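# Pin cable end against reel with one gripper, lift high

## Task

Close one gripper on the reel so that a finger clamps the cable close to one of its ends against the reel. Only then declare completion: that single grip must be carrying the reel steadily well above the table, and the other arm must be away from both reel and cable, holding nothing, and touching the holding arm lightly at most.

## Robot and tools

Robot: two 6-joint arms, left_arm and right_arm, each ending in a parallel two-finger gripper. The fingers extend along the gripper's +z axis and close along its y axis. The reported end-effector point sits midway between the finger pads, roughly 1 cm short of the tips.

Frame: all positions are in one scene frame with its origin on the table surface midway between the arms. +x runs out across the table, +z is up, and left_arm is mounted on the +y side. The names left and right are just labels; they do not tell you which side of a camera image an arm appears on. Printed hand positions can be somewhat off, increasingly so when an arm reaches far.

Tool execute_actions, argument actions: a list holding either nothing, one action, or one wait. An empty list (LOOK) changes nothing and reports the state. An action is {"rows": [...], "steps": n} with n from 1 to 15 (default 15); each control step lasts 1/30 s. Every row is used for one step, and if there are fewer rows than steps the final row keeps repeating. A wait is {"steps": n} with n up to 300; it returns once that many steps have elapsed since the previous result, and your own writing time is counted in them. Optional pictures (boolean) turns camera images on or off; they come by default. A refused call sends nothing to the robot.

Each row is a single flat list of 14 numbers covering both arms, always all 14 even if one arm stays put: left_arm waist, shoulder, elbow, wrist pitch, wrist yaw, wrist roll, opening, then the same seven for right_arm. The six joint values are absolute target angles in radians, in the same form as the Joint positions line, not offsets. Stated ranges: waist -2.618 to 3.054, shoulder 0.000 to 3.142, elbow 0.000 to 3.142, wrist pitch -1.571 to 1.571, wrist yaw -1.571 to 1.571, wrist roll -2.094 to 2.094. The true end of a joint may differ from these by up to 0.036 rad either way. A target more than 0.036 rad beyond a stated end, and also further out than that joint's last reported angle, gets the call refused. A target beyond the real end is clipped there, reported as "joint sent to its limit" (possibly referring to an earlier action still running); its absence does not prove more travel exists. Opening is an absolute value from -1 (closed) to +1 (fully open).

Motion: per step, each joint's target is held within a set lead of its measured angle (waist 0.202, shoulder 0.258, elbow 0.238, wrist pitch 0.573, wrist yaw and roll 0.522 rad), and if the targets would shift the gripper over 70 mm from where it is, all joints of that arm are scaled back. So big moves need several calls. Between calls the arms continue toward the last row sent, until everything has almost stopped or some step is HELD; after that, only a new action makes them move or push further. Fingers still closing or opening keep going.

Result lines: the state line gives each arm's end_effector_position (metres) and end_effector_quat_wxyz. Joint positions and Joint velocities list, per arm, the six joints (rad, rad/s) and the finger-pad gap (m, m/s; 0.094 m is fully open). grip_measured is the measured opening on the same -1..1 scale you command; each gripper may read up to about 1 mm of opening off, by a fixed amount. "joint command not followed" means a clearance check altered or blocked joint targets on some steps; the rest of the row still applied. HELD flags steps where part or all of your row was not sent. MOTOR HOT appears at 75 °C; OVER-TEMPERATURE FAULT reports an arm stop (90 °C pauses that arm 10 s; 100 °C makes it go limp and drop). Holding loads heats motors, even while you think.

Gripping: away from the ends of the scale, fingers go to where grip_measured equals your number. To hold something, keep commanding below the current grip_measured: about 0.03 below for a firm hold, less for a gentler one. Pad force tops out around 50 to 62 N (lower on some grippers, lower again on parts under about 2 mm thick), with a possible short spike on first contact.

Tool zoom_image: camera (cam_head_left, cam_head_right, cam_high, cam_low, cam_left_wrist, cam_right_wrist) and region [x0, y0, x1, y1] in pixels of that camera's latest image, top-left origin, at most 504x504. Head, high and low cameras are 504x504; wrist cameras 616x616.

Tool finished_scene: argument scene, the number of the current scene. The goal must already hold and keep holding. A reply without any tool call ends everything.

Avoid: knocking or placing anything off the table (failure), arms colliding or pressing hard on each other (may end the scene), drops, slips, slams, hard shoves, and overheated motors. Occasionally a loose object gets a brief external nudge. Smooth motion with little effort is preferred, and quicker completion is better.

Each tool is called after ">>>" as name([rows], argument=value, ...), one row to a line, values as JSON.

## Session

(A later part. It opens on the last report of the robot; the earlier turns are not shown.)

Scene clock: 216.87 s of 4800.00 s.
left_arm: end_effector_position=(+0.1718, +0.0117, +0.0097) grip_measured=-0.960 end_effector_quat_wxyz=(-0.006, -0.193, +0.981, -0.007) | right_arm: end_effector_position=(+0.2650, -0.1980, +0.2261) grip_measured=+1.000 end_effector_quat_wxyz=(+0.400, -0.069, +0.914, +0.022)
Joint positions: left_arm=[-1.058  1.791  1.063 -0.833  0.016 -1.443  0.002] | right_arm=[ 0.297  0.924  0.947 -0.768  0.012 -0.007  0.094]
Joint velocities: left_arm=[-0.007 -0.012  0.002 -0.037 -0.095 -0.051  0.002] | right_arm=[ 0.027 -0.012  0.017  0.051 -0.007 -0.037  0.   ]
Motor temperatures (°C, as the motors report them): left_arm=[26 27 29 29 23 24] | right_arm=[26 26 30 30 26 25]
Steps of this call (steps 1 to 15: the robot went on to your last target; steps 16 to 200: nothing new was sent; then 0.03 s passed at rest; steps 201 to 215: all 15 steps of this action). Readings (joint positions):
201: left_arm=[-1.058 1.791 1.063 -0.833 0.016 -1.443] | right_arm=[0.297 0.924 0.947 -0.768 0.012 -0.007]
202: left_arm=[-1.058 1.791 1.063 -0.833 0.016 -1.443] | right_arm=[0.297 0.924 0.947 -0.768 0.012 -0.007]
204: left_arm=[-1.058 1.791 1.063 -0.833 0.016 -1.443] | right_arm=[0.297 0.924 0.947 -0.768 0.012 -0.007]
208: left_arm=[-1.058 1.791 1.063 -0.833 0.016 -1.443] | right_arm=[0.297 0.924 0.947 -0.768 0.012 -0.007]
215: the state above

>>> execute_actions([
  {"rows": [
[-1.052,1.771,1.042,-0.83,0,-1.45,-0.98,0.3,0.924,0.947,-0.771,0,0,1],
[-1.052,1.771,1.042,-0.83,0,-1.45,-0.99,0.3,0.924,0.947,-0.771,0,0,1],
[-1.052,1.771,1.042,-0.83,0,-1.45,-1,0.3,0.924,0.947,-0.771,0,0,1]], "steps": 8},
], pictures=false)

Scene clock: 220.77 s of 4800.00 s.
left_arm: end_effector_position=(+0.1718, +0.0117, +0.0097) grip_measured=-0.981 end_effector_quat_wxyz=(-0.006, -0.193, +0.981, -0.007) | right_arm: end_effector_position=(+0.2650, -0.1980, +0.2261) grip_measured=+1.000 end_effector_quat_wxyz=(+0.400, -0.069, +0.914, +0.022)
Joint positions: left_arm=[-1.058  1.791  1.063 -0.833  0.016 -1.443  0.001] | right_arm=[ 0.297  0.924  0.947 -0.768  0.012 -0.007  0.094]
Joint velocities: left_arm=[-0.012  0.012 -0.007 -0.007 -0.022  0.007  0.   ] | right_arm=[-0.022  0.002  0.007  0.022  0.007 -0.095  0.   ]
Motor temperatures (°C, as the motors report them): left_arm=[26 27 29 29 23 24] | right_arm=[26 26 30 30 26 25]
Steps of this call (steps 1 to 15: the robot went on to your last target; steps 16 to 109: nothing new was sent; steps 110 to 117: all 8 steps of this action). Readings (joint positions):
110: left_arm=[-1.058 1.791 1.063 -0.833 0.016 -1.443] | right_arm=[0.297 0.924 0.947 -0.768 0.012 -0.007]
111: left_arm=[-1.058 1.791 1.063 -0.833 0.016 -1.443] | right_arm=[0.297 0.924 0.947 -0.768 0.012 -0.007]
113: left_arm=[-1.058 1.791 1.063 -0.833 0.016 -1.443] | right_arm=[0.297 0.924 0.947 -0.768 0.012 -0.007]
117: the state above

>>> execute_actions([
  {"rows": [
[-1.052,1.771,1.075,-0.84,0,-1.45,-1,0.3,0.924,0.947,-0.771,0,0,1],
[-1.050,1.768,1.095,-0.855,0,-1.45,-1,0.3,0.924,0.947,-0.771,0,0,1],
[-1.046,1.760,1.115,-0.88,0,-1.45,-1,0.3,0.924,0.947,-0.771,0,0,1],
[-1.040,1.750,1.140,-0.915,0,-1.45,-1,0.3,0.924,0.947,-0.771,0,0,1],
[-1.033,1.738,1.168,-0.955,0,-1.45,-1,0.3,0.924,0.947,-0.771,0,0,1],
[-1.025,1.726,1.198,-0.997,0,-1.45,-1,0.3,0.924,0.947,-0.771,0,0,1],
[-1.017,1.713,1.229,-1.043,0,-1.45,-1,0.3,0.924,0.947,-0.771,0,0,1],
[-1.009,1.700,1.260,-1.090,0,-1.45,-1,0.3,0.924,0.947,-0.771,0,0,1],
[-1.001,1.687,1.291,-1.136,0,-1.45,-1,0.3,0.924,0.947,-0.771,0,0,1],
[-0.993,1.675,1.320,-1.179,0,-1.45,-1,0.3,0.924,0.947,-0.771,0,0,1],
[-0.986,1.663,1.346,-1.218,0,-1.45,-1,0.3,0.924,0.947,-0.771,0,0,1],
[-0.980,1.654,1.368,-1.251,0,-1.45,-1,0.3,0.924,0.947,-0.771,0,0,1],
[-0.975,1.646,1.385,-1.277,0,-1.45,-1,0.3,0.924,0.947,-0.771,0,0,1],
[-0.972,1.642,1.396,-1.294,0,-1.45,-1,0.3,0.924,0.947,-0.771,0,0,1],
[-0.971,1.640,1.400,-1.300,0,-1.45,-1,0.3,0.924,0.947,-0.771,0,0,1]], "steps": 15},
], pictures=false)

>>> execute_actions([
  {"steps": 15},
])

Scene clock: 230.07 s of 4800.00 s.
left_arm: end_effector_position=(+0.2038, +0.0069, +0.1187) grip_measured=-0.981 end_effector_quat_wxyz=(+0.013, -0.230, +0.972, -0.055) | right_arm: end_effector_position=(+0.2650, -0.1980, +0.2261) grip_measured=+1.000 end_effector_quat_wxyz=(+0.400, -0.069, +0.914, +0.022)
Joint positions: left_arm=[-0.98   1.663  1.36  -1.156  0.015 -1.443  0.001] | right_arm=[ 0.297  0.924  0.947 -0.768  0.012 -0.007  0.094]
Joint velocities: left_arm=[ 0.1   -0.354  0.447 -0.696  0.007 -0.037  0.   ] | right_arm=[-0.012 -0.017  0.012  0.007  0.066 -0.051  0.   ]
Motor temperatures (°C, as the motors report them): left_arm=[26 27 29 28 23 24] | right_arm=[26 26 31 30 26 25]
Steps of this call (steps 1 to 15: the robot went on to your last target; steps 16 to 200: nothing new was sent; then 2.13 s passed at rest; steps 201 to 215: all 15 steps of this action). Readings (joint positions):
201: left_arm=[-1.058 1.791 1.063 -0.833 0.016 -1.443] | right_arm=[0.297 0.924 0.947 -0.768 0.012 -0.007]
202: left_arm=[-1.058 1.791 1.063 -0.833 0.016 -1.443] | right_arm=[0.297 0.924 0.947 -0.768 0.012 -0.007]
204: left_arm=[-1.056 1.791 1.072 -0.847 0.016 -1.443] | right_arm=[0.297 0.924 0.947 -0.768 0.012 -0.007]
208: left_arm=[-1.033 1.771 1.158 -0.946 0.016 -1.443] | right_arm=[0.297 0.924 0.947 -0.768 0.012 -0.007]
215: the state above

Scene clock: 230.57 s of 4800.00 s.
left_arm: end_effector_position=(+0.1914, +0.0280, +0.1273) grip_measured=-0.981 end_effector_quat_wxyz=(-0.001, -0.233, +0.972, -0.017) | right_arm: end_effector_position=(+0.2650, -0.1980, +0.2261) grip_measured=+1.000 end_effector_quat_wxyz=(+0.400, -0.069, +0.914, +0.022)
Joint positions: left_arm=[-0.975  1.644  1.379 -1.274  0.014 -1.443  0.001] | right_arm=[ 0.297  0.924  0.947 -0.768  0.012 -0.007  0.094]
Joint velocities: left_arm=[ 0.007 -0.002 -0.012 -0.037 -0.051  0.066 -0.001] | right_arm=[ 0.002  0.002  0.002 -0.037 -0.022  0.022  0.   ]
Motor temperatures (°C, as the motors report them): left_arm=[26 27 29 28 23 24] | right_arm=[26 26 31 30 26 25]
Steps of this call (steps 1 to 15: the robot went on to your last target). Readings (joint positions):
1: left_arm=[-0.977 1.653 1.372 -1.177 0.014 -1.443] | right_arm=[0.297 0.924 0.947 -0.768 0.012 -0.007]
2: left_arm=[-0.975 1.646 1.377 -1.194 0.014 -1.443] | right_arm=[0.297 0.924 0.947 -0.768 0.012 -0.007]
4: left_arm=[-0.975 1.644 1.379 -1.224 0.014 -1.443] | right_arm=[0.297 0.924 0.947 -0.768 0.012 -0.007]
8: left_arm=[-0.975 1.644 1.379 -1.259 0.014 -1.443] | right_arm=[0.297 0.924 0.947 -0.768 0.012 -0.007]
15: the state above

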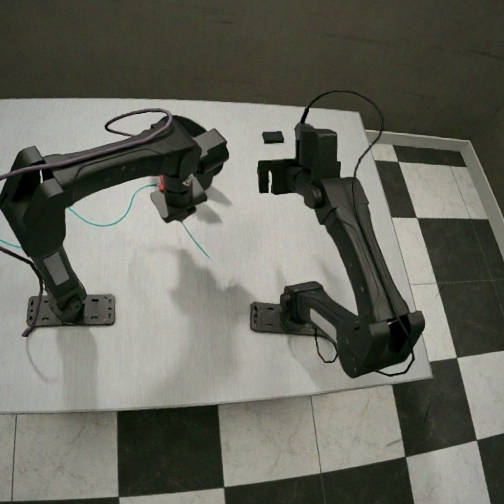

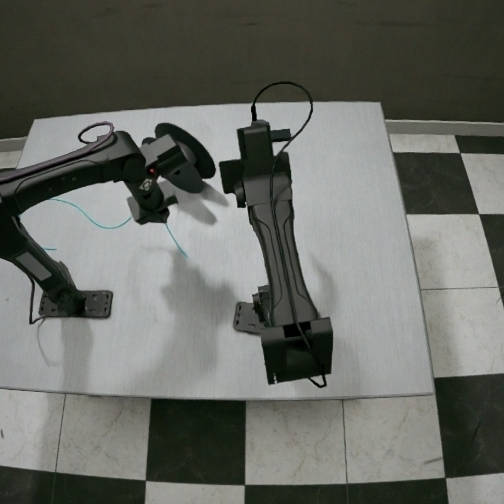

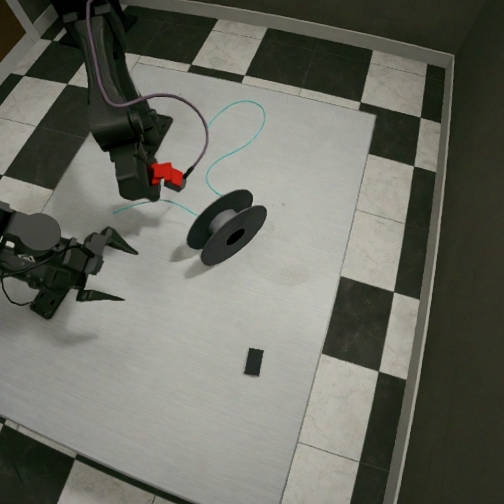

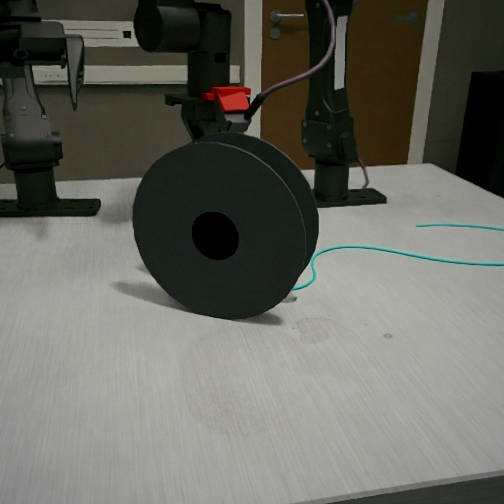

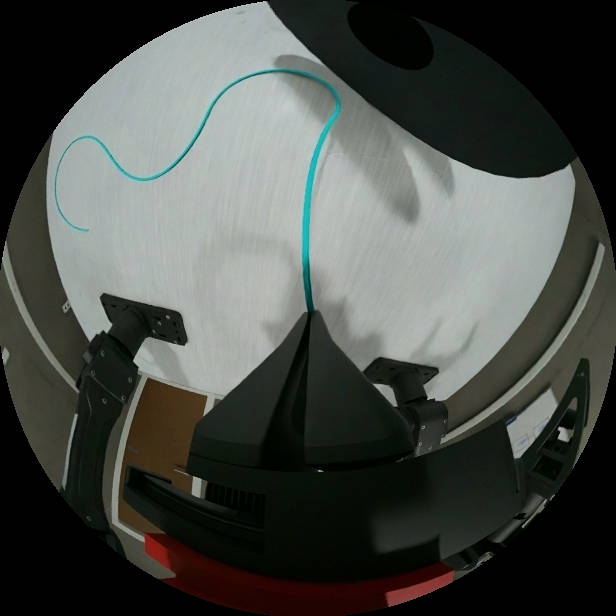

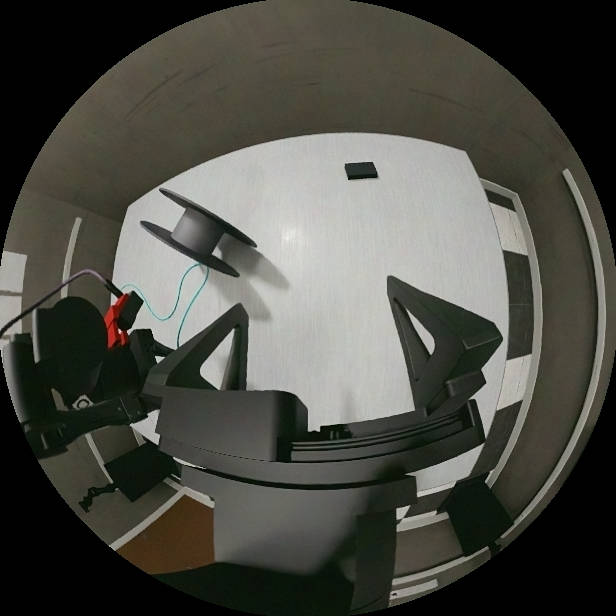

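>>> zoom_image(camera="cam_left_wrist", region=[60, 250, 480, 450])

>>> zoom_image(camera="cam_high", region=[80, 130, 290, 300])

>>> zoom_image(camera="cam_right_wrist", region=[90, 160, 310, 380])

Region (60, 250, 480, 450) of cam_left_wrist's 616x616 image, scaled by 1.200, with more detail than that image has; it fills the top 240 rows of this view, and the rest is white.

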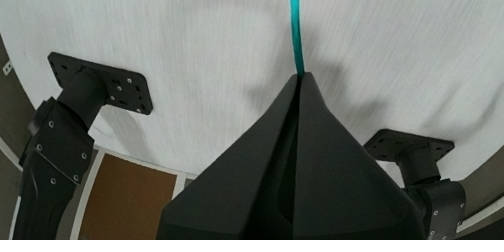

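Region (80, 130, 290, 300) of cam_high's 504x504 image, scaled by 2.400, with more detail than that image has; it fills the top 408 rows of this view, and the rest is white.

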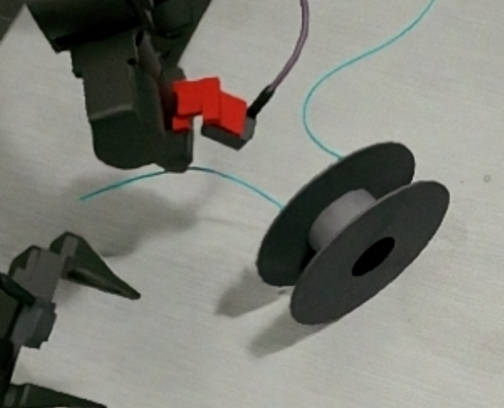

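Region (90, 160, 310, 380) of cam_right_wrist's 616x616 image, scaled by 2.291, with more detail than that image has.

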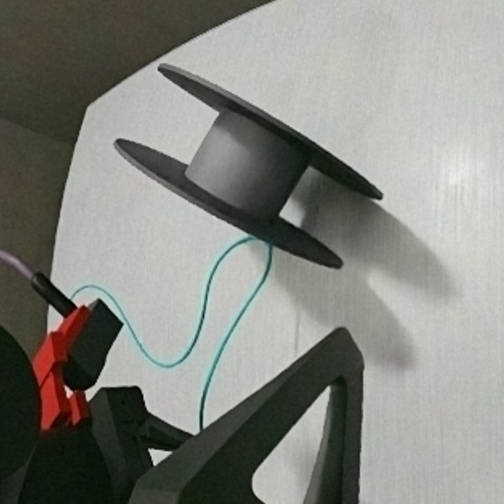

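>>> zoom_image(camera="cam_left_wrist", region=[240, 0, 616, 240])

Region (240, 0, 616, 240) of cam_left_wrist's 616x616 image, scaled by 1.340, with more detail than that image has; it fills the top 322 rows of this view, and the rest is white.

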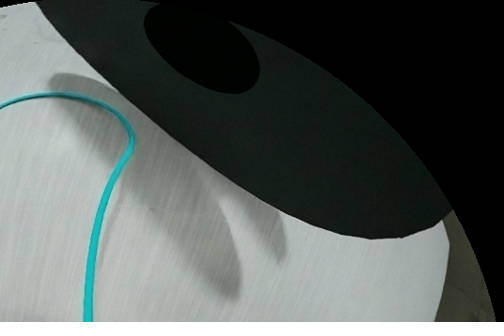

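>>> execute_actions([
  {"rows": [
[-0.969,1.638,1.397,-1.296,0,-1.45,-1,0.3,0.924,0.947,-0.771,0,0,1],
[-0.965,1.631,1.389,-1.283,0,-1.452,-1,0.3,0.924,0.947,-0.771,0,0,1],
[-0.958,1.621,1.375,-1.264,0,-1.454,-1,0.3,0.924,0.947,-0.771,0,0,1],
[-0.948,1.607,1.357,-1.237,0,-1.456,-1,0.3,0.924,0.947,-0.771,0,0,1],
[-0.936,1.589,1.335,-1.204,0,-1.46,-1,0.3,0.924,0.947,-0.771,0,0,1],
[-0.923,1.569,1.308,-1.165,0,-1.464,-1,0.3,0.924,0.947,-0.771,0,0,1],
[-0.907,1.546,1.279,-1.121,0,-1.468,-1,0.3,0.924,0.947,-0.771,0,0,1],
[-0.889,1.520,1.246,-1.072,0,-1.473,-1,0.3,0.924,0.947,-0.771,0,0,1],
[-0.870,1.492,1.210,-1.019,0,-1.478,-1,0.3,0.924,0.947,-0.771,0,0,1],
[-0.850,1.462,1.172,-0.963,0,-1.484,-1,0.3,0.924,0.955,-0.771,0,0,1],
[-0.829,1.431,1.132,-0.904,0,-1.49,-1,0.302,0.930,0.97,-0.775,-0.002,-0.005,0.99],
[-0.807,1.399,1.090,-0.842,0,-1.496,-1,0.308,0.946,0.99,-0.785,-0.009,-0.018,0.98],
[-0.784,1.366,1.047,-0.779,0,-1.502,-1,0.316,0.972,1.02,-0.802,-0.020,-0.038,0.95],
[-0.761,1.332,1.004,-0.715,0,-1.509,-1,0.328,1.006,1.058,-0.824,-0.035,-0.065,0.92],
[-0.738,1.298,0.960,-0.650,0,-1.515,-1,0.342,1.047,1.104,-0.850,-0.052,-0.098,0.88]], "steps": 15},
], pictures=false)

>>> execute_actions([
  {"rows": [
[-0.715,1.263,0.916,-0.585,0,-1.521,-1,0.358,1.094,1.158,-0.881,-0.072,-0.135,0.83],
[-0.692,1.229,0.873,-0.521,0,-1.528,-1,0.376,1.146,1.217,-0.915,-0.094,-0.176,0.77],
[-0.669,1.196,0.830,-0.458,0,-1.534,-1,0.395,1.201,1.280,-0.950,-0.118,-0.220,0.72],
[-0.647,1.164,0.788,-0.396,0,-1.54,-1,0.415,1.258,1.345,-0.987,-0.142,-0.266,0.66],
[-0.626,1.133,0.748,-0.337,0,-1.546,-1,0.435,1.317,1.412,-1.026,-0.168,-0.313,0.6],
[-0.606,1.103,0.710,-0.281,0,-1.552,-1,0.455,1.376,1.479,-1.064,-0.193,-0.359,0.54],
[-0.587,1.075,0.674,-0.228,0,-1.557,-1,0.475,1.433,1.545,-1.101,-0.217,-0.405,0.48],
[-0.569,1.049,0.641,-0.179,0,-1.562,-1,0.494,1.488,1.607,-1.136,-0.241,-0.449,0.43],
[-0.553,1.026,0.612,-0.135,0,-1.566,-1,0.512,1.540,1.666,-1.170,-0.263,-0.490,0.37],
[-0.540,1.006,0.585,-0.096,0,-1.57,-1,0.528,1.587,1.720,-1.201,-0.283,-0.528,0.32],
[-0.528,0.988,0.563,-0.063,0,-1.574,-1,0.542,1.628,1.767,-1.227,-0.300,-0.560,0.28],
[-0.518,0.974,0.545,-0.036,0,-1.576,-1,0.554,1.662,1.805,-1.249,-0.315,-0.587,0.25],
[-0.511,0.964,0.531,-0.017,0,-1.578,-1,0.562,1.688,1.835,-1.266,-0.326,-0.608,0.22],
[-0.507,0.957,0.523,-0.004,0,-1.58,-1,0.568,1.704,1.854,-1.276,-0.333,-0.621,0.2],
[-0.505,0.955,0.520,0.0,0,-1.58,-1,0.570,1.710,1.860,-1.280,-0.335,-0.625,0.2]], "steps": 15},
], pictures=false)

>>> execute_actions([
  {"steps": 18},
])

Scene clock: 308.60 s of 4800.00 s.
left_arm: end_effector_position=(+0.2392, +0.0614, +0.1202) grip_measured=-0.981 end_effector_quat_wxyz=(+0.066, -0.340, +0.925, -0.155) | right_arm: end_effector_position=(+0.2699, -0.1898, +0.2358) grip_measured=+0.901 end_effector_quat_wxyz=(+0.395, -0.090, +0.914, +0.027)
Joint positions: left_arm=[-0.782  1.382  1.049 -0.9    0.013 -1.485  0.001] | right_arm=[ 0.314  0.968  1.01  -0.799 -0.001 -0.03   0.089]
Joint velocities: left_arm=[ 0.642 -0.994 -1.258  1.692 -0.051 -0.139 -0.001] | right_arm=[ 0.305  0.799  1.053 -0.491 -0.256 -0.374 -0.04 ]
Motor temperatures (°C, as the motors report them): left_arm=[26 27 31 27 23 24] | right_arm=[26 26 31 31 26 25]
Steps of this call (steps 1 to 15: the robot went on to your last target; steps 16 to 200: nothing new was sent; then 70.87 s passed at rest; steps 201 to 215: all 15 steps of this action). Readings (joint positions):
201: left_arm=[-0.975 1.644 1.379 -1.277 0.014 -1.443] | right_arm=[0.297 0.924 0.947 -0.768 0.012 -0.007]
202: left_arm=[-0.975 1.644 1.379 -1.277 0.014 -1.443] | right_arm=[0.297 0.924 0.947 -0.768 0.012 -0.007]
204: left_arm=[-0.971 1.643 1.379 -1.276 0.014 -1.445] | right_arm=[0.297 0.924 0.947 -0.768 0.012 -0.007]
208: left_arm=[-0.929 1.594 1.313 -1.196 0.014 -1.453] | right_arm=[0.297 0.924 0.947 -0.768 0.012 -0.007]
215: the state above

Scene clock: 309.10 s of 4800.00 s.
left_arm: end_effector_position=(+0.3091, +0.1141, +0.1488) grip_measured=-0.981 end_effector_quat_wxyz=(+0.234, -0.442, +0.765, -0.407) | right_arm: end_effector_position=(+0.3385, -0.0315, +0.2672) grip_measured=+0.204 end_effector_quat_wxyz=(+0.278, -0.458, +0.837, +0.114)
Joint positions: left_arm=[-0.517  0.989  0.544 -0.149  0.009 -1.567  0.001] | right_arm=[ 0.558  1.678  1.811 -1.149 -0.267 -0.515  0.057]
Joint velocities: left_arm=[ 0.134 -0.212 -0.286  0.711 -0.037 -0.095 -0.001] | right_arm=[ 0.212  0.642  0.52  -0.52  -0.374 -0.608 -0.006]
Motor temperatures (°C, as the motors report them): left_arm=[26 27 31 28 23 24] | right_arm=[26 26 31 31 26 25]
Steps of this call (steps 1 to 15: all 15 steps of this action). Readings (joint positions):
1: left_arm=[-0.759 1.348 1.006 -0.844 0.013 -1.491] | right_arm=[0.325 1.001 1.052 -0.815 -0.010 -0.047]
2: left_arm=[-0.736 1.313 0.962 -0.788 0.012 -1.497] | right_arm=[0.340 1.042 1.102 -0.832 -0.021 -0.069]
4: left_arm=[-0.690 1.245 0.876 -0.671 0.012 -1.509] | right_arm=[0.373 1.141 1.222 -0.871 -0.051 -0.124]
8: left_arm=[-0.606 1.121 0.715 -0.442 0.010 -1.534] | right_arm=[0.451 1.369 1.489 -0.971 -0.131 -0.271]
15: the state above

Scene clock: 309.70 s of 4800.00 s.
left_arm: end_effector_position=(+0.3212, +0.1094, +0.1718) grip_measured=-0.981 end_effector_quat_wxyz=(+0.258, -0.433, +0.736, -0.451) | right_arm: end_effector_position=(+0.3186, -0.0265, +0.2554) grip_measured=+0.201 end_effector_quat_wxyz=(+0.233, -0.507, +0.820, +0.132)
Joint positions: left_arm=[-0.512  0.981  0.533 -0.03   0.009 -1.579  0.001] | right_arm=[ 0.569  1.709  1.84  -1.254 -0.317 -0.615  0.056]
Joint velocities: left_arm=[-0.007  0.002  0.012 -0.022 -0.022  0.007 -0.   ] | right_arm=[ 0.002 -0.007 -0.002  0.022  0.022 -0.022 -0.001]
Motor temperatures (°C, as the motors report them): left_arm=[26 27 31 28 23 24] | right_arm=[26 26 31 31 26 25]
Steps of this call (steps 1 to 18: the robot went on to your last target). Readings (joint positions):
1: left_arm=[-0.514 0.983 0.537 -0.126 0.009 -1.569] | right_arm=[0.565 1.695 1.823 -1.165 -0.279 -0.536]
2: left_arm=[-0.512 0.981 0.534 -0.108 0.009 -1.571] | right_arm=[0.568 1.705 1.827 -1.181 -0.288 -0.552]
4: left_arm=[-0.512 0.981 0.533 -0.079 0.009 -1.574] | right_arm=[0.569 1.709 1.828 -1.209 -0.299 -0.576]
8: left_arm=[-0.512 0.981 0.533 -0.046 0.009 -1.577] | right_arm=[0.569 1.709 1.838 -1.239 -0.310 -0.600]
18: the state above

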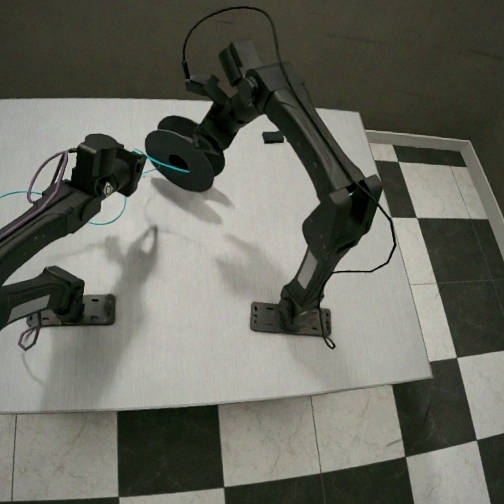

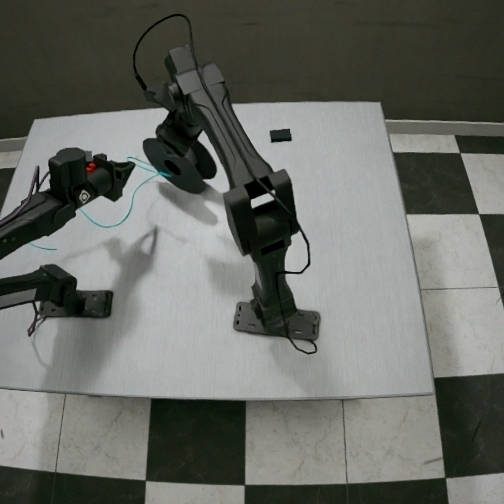

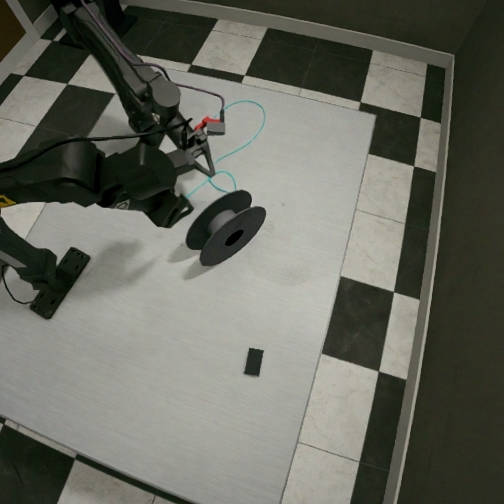

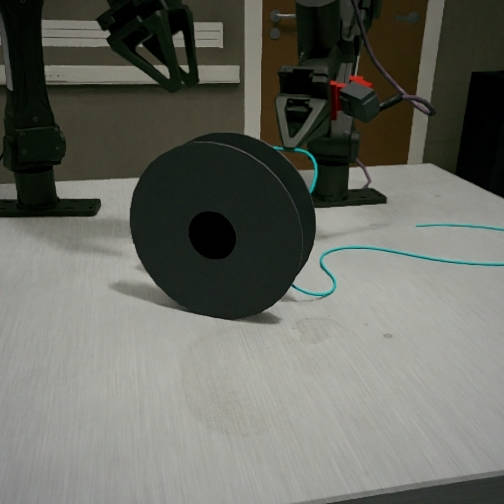

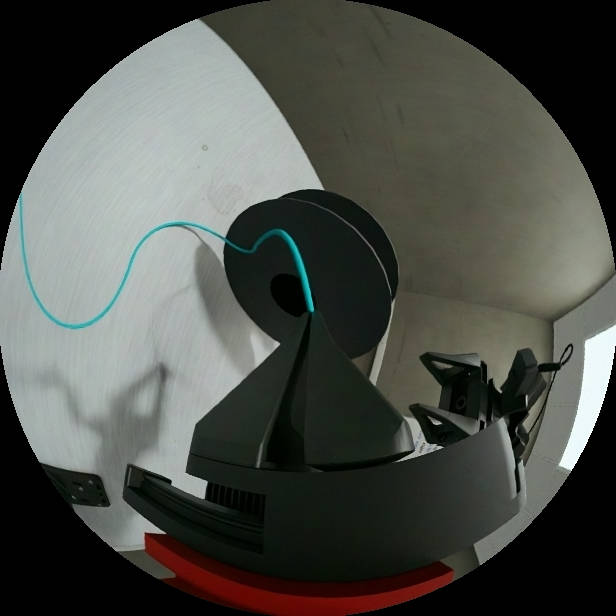

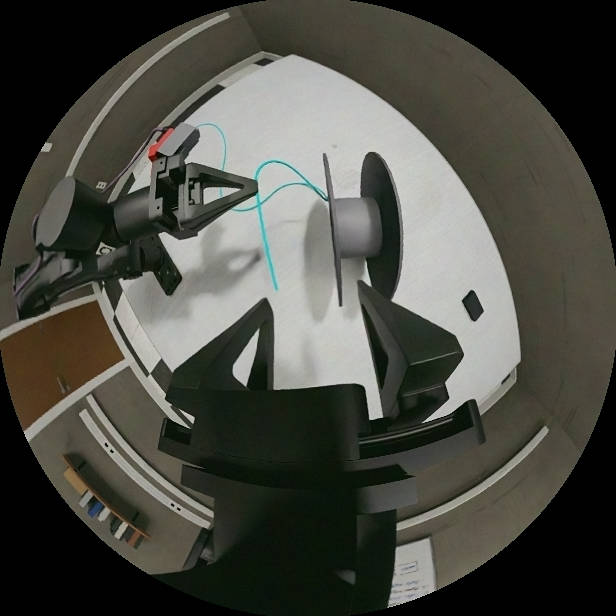

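>>> zoom_image(camera="cam_left_wrist", region=[200, 170, 420, 390])

>>> zoom_image(camera="cam_right_wrist", region=[190, 120, 430, 360])

Region (200, 170, 420, 390) of cam_left_wrist's 616x616 image, scaled by 2.291, with more detail than that image has.

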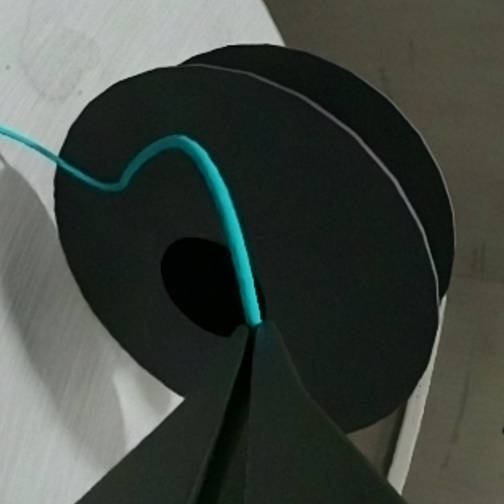

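Region (190, 120, 430, 360) of cam_right_wrist's 616x616 image, scaled by 2.100, with more detail than that image has.

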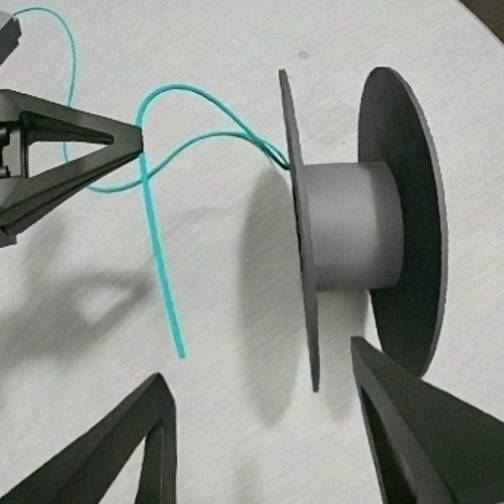

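>>> execute_actions([
  {"rows": [
[-0.508,0.965,0.545,0.002,0,-1.58,-1,0.568,1.710,1.838,-1.25,-0.317,-0.612,0.2],
[-0.508,0.975,0.56,0.006,0,-1.58,-1,0.567,1.711,1.833,-1.24,-0.317,-0.608,0.2],
[-0.508,0.988,0.572,0.012,0,-1.58,-1,0.565,1.713,1.826,-1.23,-0.317,-0.605,0.2],
[-0.508,1.005,0.584,0.020,0,-1.58,-1,0.563,1.716,1.819,-1.22,-0.317,-0.602,0.2],
[-0.508,1.025,0.597,0.030,0,-1.58,-1,0.560,1.719,1.810,-1.21,-0.317,-0.600,0.2],
[-0.508,1.047,0.610,0.040,0,-1.58,-1,0.557,1.722,1.801,-1.20,-0.317,-0.597,0.2],
[-0.508,1.070,0.624,0.052,0,-1.58,-1,0.554,1.725,1.791,-1.188,-0.317,-0.595,0.2],
[-0.508,1.094,0.638,0.063,0,-1.58,-1,0.551,1.728,1.781,-1.176,-0.317,-0.592,0.2],
[-0.508,1.117,0.652,0.075,0,-1.58,-1,0.548,1.731,1.771,-1.165,-0.317,-0.589,0.2],
[-0.508,1.139,0.665,0.085,0,-1.58,-1,0.545,1.734,1.761,-1.154,-0.317,-0.587,0.2],
[-0.508,1.159,0.676,0.095,0,-1.58,-1,0.542,1.737,1.753,-1.145,-0.317,-0.585,0.2],
[-0.508,1.175,0.686,0.103,0,-1.58,-1,0.540,1.740,1.746,-1.137,-0.317,-0.583,0.2],
[-0.508,1.188,0.693,0.109,0,-1.58,-1,0.539,1.741,1.740,-1.131,-0.317,-0.581,0.2],
[-0.508,1.197,0.698,0.113,0,-1.58,-1,0.537,1.743,1.736,-1.127,-0.317,-0.58,0.2],
[-0.508,1.200,0.700,0.115,0,-1.58,-1,0.537,1.743,1.735,-1.125,-0.317,-0.58,0.2]], "steps": 15},
], pictures=false)

>>> execute_actions([
  {"steps": 15},
])

Scene clock: 363.20 s of 4800.00 s.
left_arm: end_effector_position=(+0.3592, +0.0881, +0.1802) grip_measured=-0.981 end_effector_quat_wxyz=(+0.261, -0.432, +0.733, -0.456) | right_arm: end_effector_position=(+0.3346, -0.0301, +0.2341) grip_measured=+0.201 end_effector_quat_wxyz=(+0.237, -0.488, +0.830, +0.131)
Joint positions: left_arm=[-0.512  1.182  0.655  0.063  0.009 -1.58   0.001] | right_arm=[ 0.544  1.72   1.76  -1.155 -0.318 -0.594  0.056]
Joint velocities: left_arm=[-0.012  0.3    0.129  0.154  0.051 -0.022 -0.001] | right_arm=[-0.056  0.105 -0.149  0.139 -0.022  0.081  0.   ]
Motor temperatures (°C, as the motors report them): left_arm=[26 26 30 34 23 24] | right_arm=[26 29 32 28 26 25]
Steps of this call (steps 1 to 15: the robot went on to your last target; steps 16 to 200: nothing new was sent; then 46.33 s passed at rest; steps 201 to 215: all 15 steps of this action). Readings (joint positions):
201: left_arm=[-0.512 0.981 0.533 -0.028 0.009 -1.580] | right_arm=[0.569 1.709 1.840 -1.256 -0.318 -0.617]
202: left_arm=[-0.512 0.981 0.533 -0.028 0.009 -1.580] | right_arm=[0.569 1.709 1.840 -1.254 -0.318 -0.616]
204: left_arm=[-0.512 0.982 0.533 -0.024 0.009 -1.580] | right_arm=[0.569 1.709 1.840 -1.246 -0.318 -0.615]
208: left_arm=[-0.512 1.042 0.572 -0.005 0.009 -1.580] | right_arm=[0.565 1.709 1.821 -1.213 -0.318 -0.608]
215: the state above

Scene clock: 363.70 s of 4800.00 s.
left_arm: end_effector_position=(+0.3628, +0.0861, +0.1827) grip_measured=-0.981 end_effector_quat_wxyz=(+0.264, -0.430, +0.730, -0.461) | right_arm: end_effector_position=(+0.3400, -0.0285, +0.2299) grip_measured=+0.201 end_effector_quat_wxyz=(+0.240, -0.485, +0.830, +0.131)
Joint positions: left_arm=[-0.512  1.195  0.66   0.085  0.009 -1.58   0.001] | right_arm=[ 0.543  1.73   1.75  -1.128 -0.318 -0.588  0.056]
Joint velocities: left_arm=[-0.002 -0.007 -0.027  0.037 -0.037  0.007  0.   ] | right_arm=[-0.017  0.002 -0.007  0.037  0.022 -0.037  0.   ]
Motor temperatures (°C, as the motors report them): left_arm=[26 26 30 34 23 24] | right_arm=[26 29 32 28 26 25]
Steps of this call (steps 1 to 15: the robot went on to your last target). Readings (joint positions):
1: left_arm=[-0.512 1.190 0.659 0.069 0.009 -1.580] | right_arm=[0.543 1.724 1.756 -1.150 -0.318 -0.592]
2: left_arm=[-0.512 1.194 0.660 0.073 0.009 -1.580] | right_arm=[0.543 1.727 1.753 -1.146 -0.318 -0.592]
4: left_arm=[-0.512 1.195 0.660 0.077 0.009 -1.580] | right_arm=[0.543 1.730 1.750 -1.140 -0.318 -0.590]
8: left_arm=[-0.512 1.195 0.660 0.083 0.009 -1.580] | right_arm=[0.543 1.730 1.750 -1.132 -0.318 -0.589]
15: the state above

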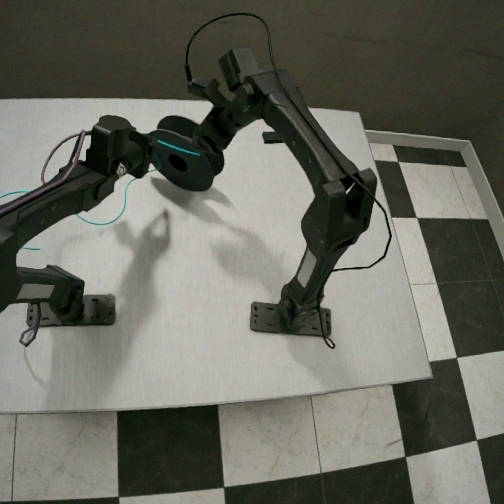

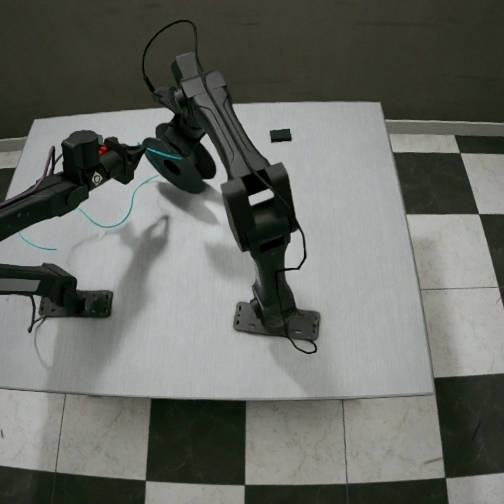

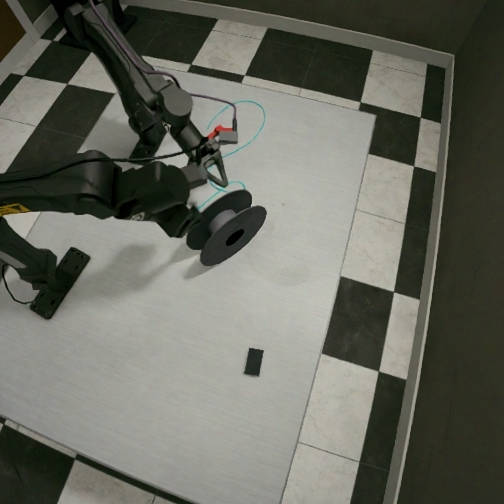

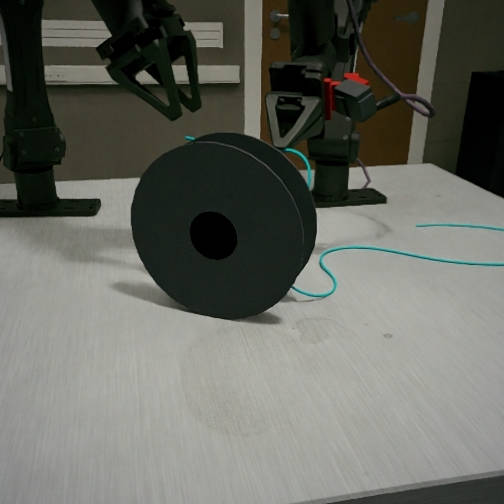

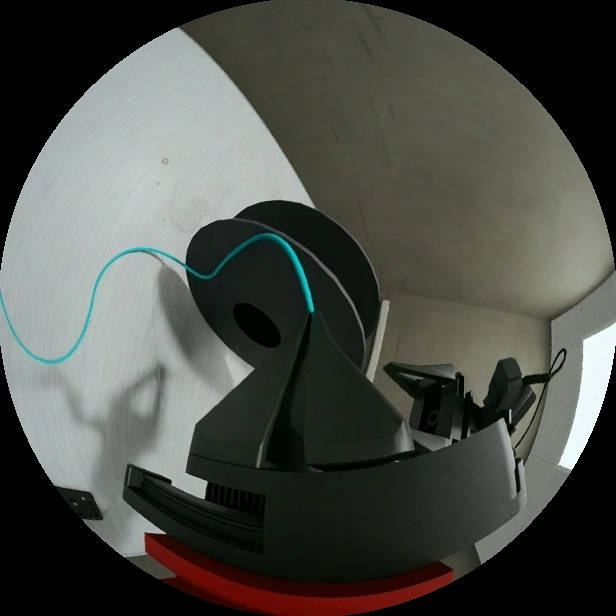

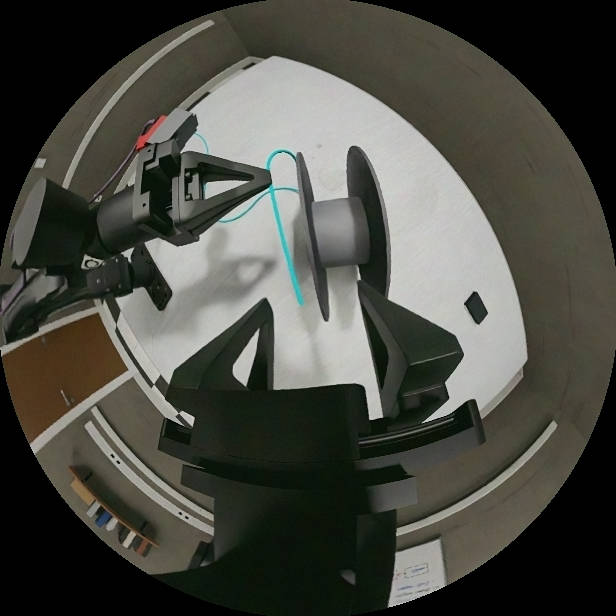

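>>> zoom_image(camera="cam_right_wrist", region=[210, 130, 420, 340])

>>> zoom_image(camera="cam_head_left", region=[110, 70, 260, 220])

Region (210, 130, 420, 340) of cam_right_wrist's 616x616 image, scaled by 2.400, with more detail than that image has.

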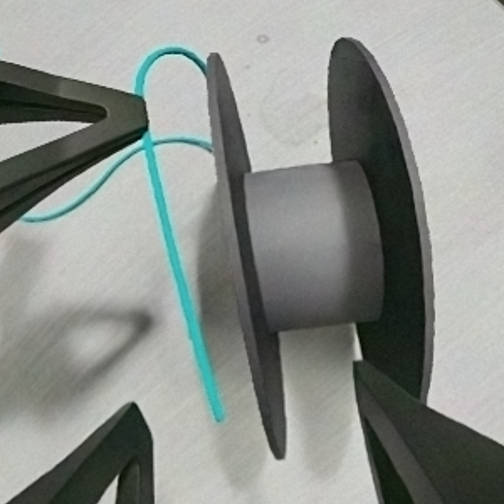

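Region (110, 70, 260, 220) of cam_head_left's 504x504 image, scaled by 3.360, with more detail than that image has.

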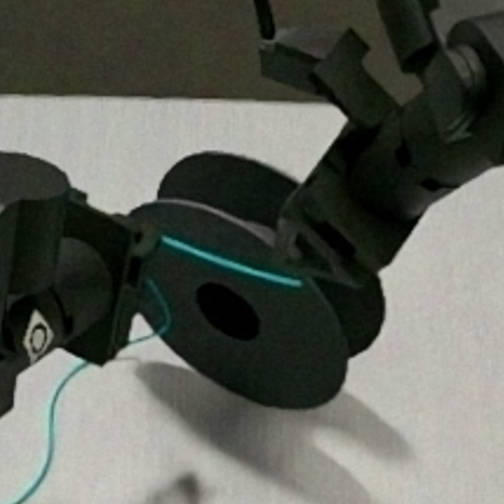

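>>> execute_actions([
  {"rows": [
[-0.508,1.202,0.702,0.115,0,-1.57,-1,0.537,1.743,1.735,-1.125,-0.317,-0.58,0.2],
[-0.508,1.206,0.705,0.115,0,-1.56,-1,0.537,1.743,1.735,-1.125,-0.317,-0.58,0.2],
[-0.508,1.212,0.709,0.115,0,-1.55,-1,0.537,1.743,1.735,-1.125,-0.317,-0.58,0.2],
[-0.508,1.220,0.714,0.115,0,-1.535,-1,0.537,1.743,1.735,-1.125,-0.317,-0.58,0.2],
[-0.508,1.229,0.720,0.115,0,-1.52,-1,0.537,1.743,1.735,-1.125,-0.317,-0.58,0.2],
[-0.508,1.238,0.726,0.115,0,-1.505,-1,0.537,1.743,1.735,-1.125,-0.317,-0.58,0.2],
[-0.508,1.248,0.733,0.115,0,-1.49,-1,0.537,1.743,1.735,-1.125,-0.317,-0.58,0.2],
[-0.508,1.258,0.740,0.115,0,-1.47,-1,0.537,1.743,1.735,-1.125,-0.317,-0.58,0.2],
[-0.508,1.267,0.746,0.115,0,-1.455,-1,0.537,1.743,1.735,-1.125,-0.317,-0.58,0.2],
[-0.508,1.276,0.752,0.115,0,-1.44,-1,0.537,1.743,1.735,-1.125,-0.317,-0.58,0.2],
[-0.508,1.284,0.757,0.115,0,-1.425,-1,0.537,1.743,1.735,-1.125,-0.317,-0.58,0.2],
[-0.508,1.290,0.761,0.115,0,-1.41,-1,0.537,1.743,1.735,-1.125,-0.317,-0.58,0.2],
[-0.508,1.294,0.764,0.115,0,-1.40,-1,0.537,1.743,1.735,-1.125,-0.317,-0.58,0.2],
[-0.508,1.296,0.765,0.115,0,-1.39,-1,0.537,1.743,1.735,-1.125,-0.317,-0.58,0.2]], "steps": 15},
], pictures=false)

>>> execute_actions([
  {"steps": 12},
])

Scene clock: 398.73 s of 4800.00 s.
left_arm: end_effector_position=(+0.3784, +0.0774, +0.1781) grip_measured=-0.981 end_effector_quat_wxyz=(+0.288, -0.384, +0.763, -0.434) | right_arm: end_effector_position=(+0.3403, -0.0284, +0.2301) grip_measured=+0.201 end_effector_quat_wxyz=(+0.241, -0.485, +0.830, +0.131)
Joint positions: left_arm=[-0.512  1.287  0.723  0.088  0.009 -1.447  0.001] | right_arm=[ 0.543  1.73   1.75  -1.127 -0.318 -0.587  0.056]
Joint velocities: left_arm=[-0.017  0.105  0.022 -0.051  0.081  0.33  -0.   ] | right_arm=[ 0.002 -0.002 -0.007 -0.007 -0.037  0.007  0.001]
Motor temperatures (°C, as the motors report them): left_arm=[26 26 33 35 23 24] | right_arm=[26 29 31 28 26 25]
Steps of this call (steps 1 to 15: the robot went on to your last target; steps 16 to 200: nothing new was sent; then 27.87 s passed at rest; steps 201 to 215: all 15 steps of this action). Readings (joint positions):
201: left_arm=[-0.512 1.195 0.660 0.086 0.009 -1.580] | right_arm=[0.543 1.730 1.750 -1.127 -0.318 -0.587]
202: left_arm=[-0.512 1.195 0.660 0.086 0.009 -1.579] | right_arm=[0.543 1.730 1.750 -1.127 -0.318 -0.587]
204: left_arm=[-0.512 1.197 0.661 0.086 0.009 -1.573] | right_arm=[0.543 1.730 1.750 -1.127 -0.318 -0.587]
208: left_arm=[-0.512 1.231 0.688 0.087 0.009 -1.537] | right_arm=[0.543 1.730 1.750 -1.127 -0.318 -0.587]
215: the state above

Scene clock: 399.13 s of 4800.00 s.
left_arm: end_effector_position=(+0.3787, +0.0772, +0.1773) grip_measured=-0.981 end_effector_quat_wxyz=(+0.296, -0.369, +0.771, -0.428) | right_arm: end_effector_position=(+0.3403, -0.0284, +0.2301) grip_measured=+0.201 end_effector_quat_wxyz=(+0.241, -0.485, +0.830, +0.131)
Joint positions: left_arm=[-0.512  1.29   0.724  0.089  0.009 -1.408  0.001] | right_arm=[ 0.543  1.73   1.75  -1.127 -0.318 -0.587  0.056]
Joint velocities: left_arm=[ 0.007 -0.012 -0.017 -0.051 -0.007  0.022 -0.001] | right_arm=[-0.017  0.002 -0.012 -0.007 -0.081  0.051  0.001]
Motor temperatures (°C, as the motors report them): left_arm=[26 26 33 35 23 24] | right_arm=[26 29 31 28 26 25]
Steps of this call (steps 1 to 12: the robot went on to your last target). Readings (joint positions):
1: left_arm=[-0.512 1.289 0.724 0.088 0.009 -1.439] | right_arm=[0.543 1.730 1.750 -1.127 -0.318 -0.587]
2: left_arm=[-0.512 1.290 0.724 0.088 0.009 -1.432] | right_arm=[0.543 1.730 1.750 -1.127 -0.318 -0.587]
4: left_arm=[-0.512 1.290 0.724 0.088 0.009 -1.422] | right_arm=[0.543 1.730 1.750 -1.127 -0.318 -0.587]
8: left_arm=[-0.512 1.290 0.724 0.089 0.009 -1.412] | right_arm=[0.543 1.730 1.750 -1.127 -0.318 -0.587]
12: the state above

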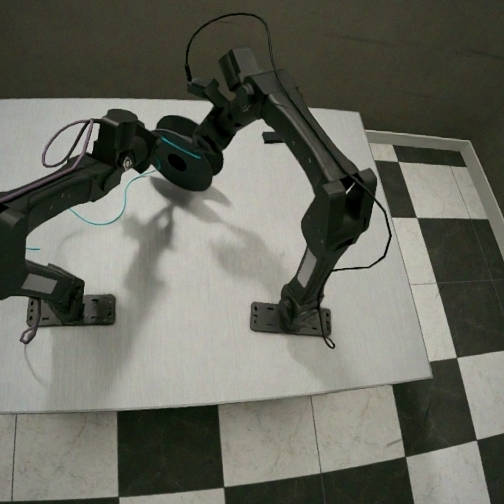

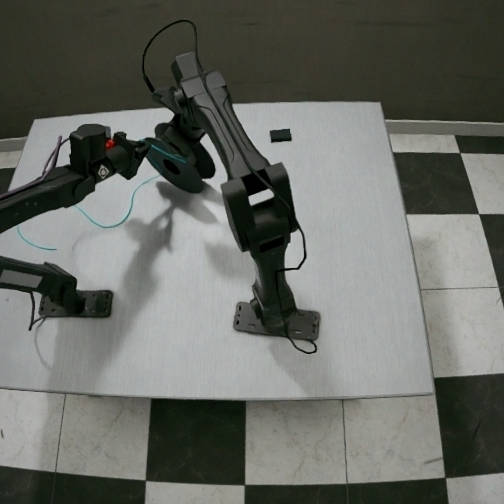

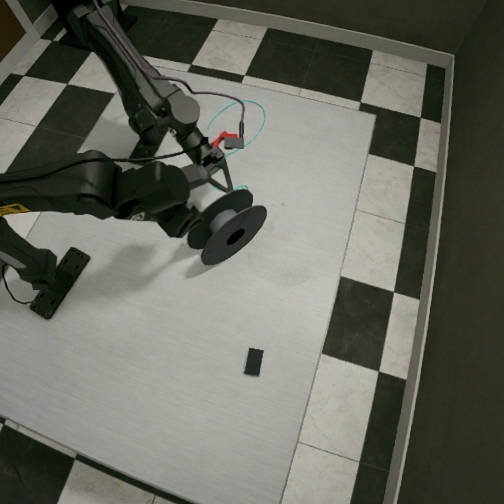

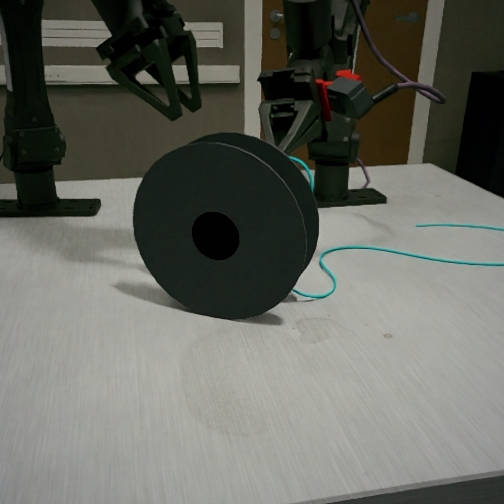

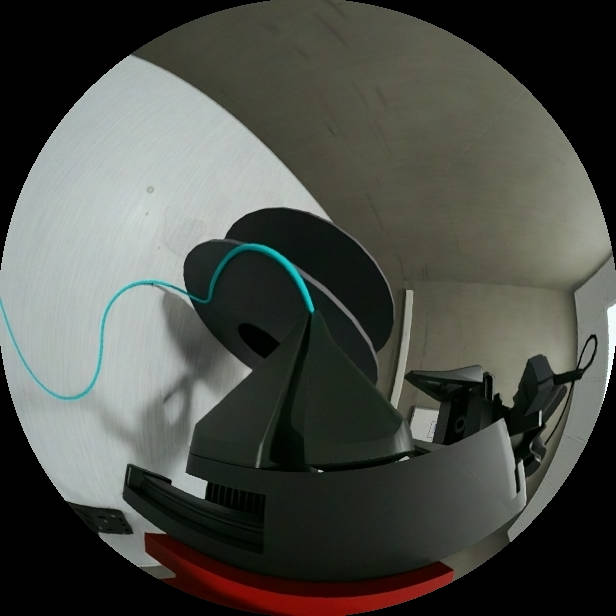

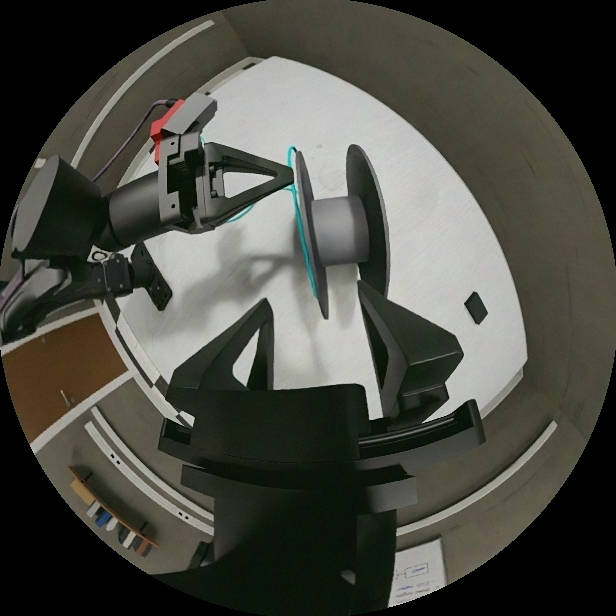

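>>> zoom_image(camera="cam_head_left", region=[130, 90, 250, 210])

>>> zoom_image(camera="cam_right_wrist", region=[210, 130, 420, 340])

Region (130, 90, 250, 210) of cam_head_left's 504x504 image, scaled by 4.200, with more detail than that image has.

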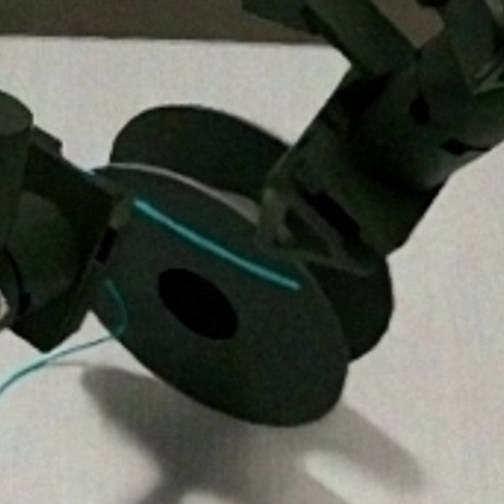

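Region (210, 130, 420, 340) of cam_right_wrist's 616x616 image, scaled by 2.400, with more detail than that image has.

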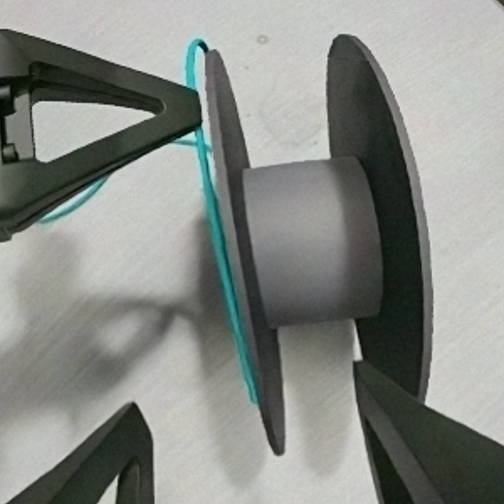

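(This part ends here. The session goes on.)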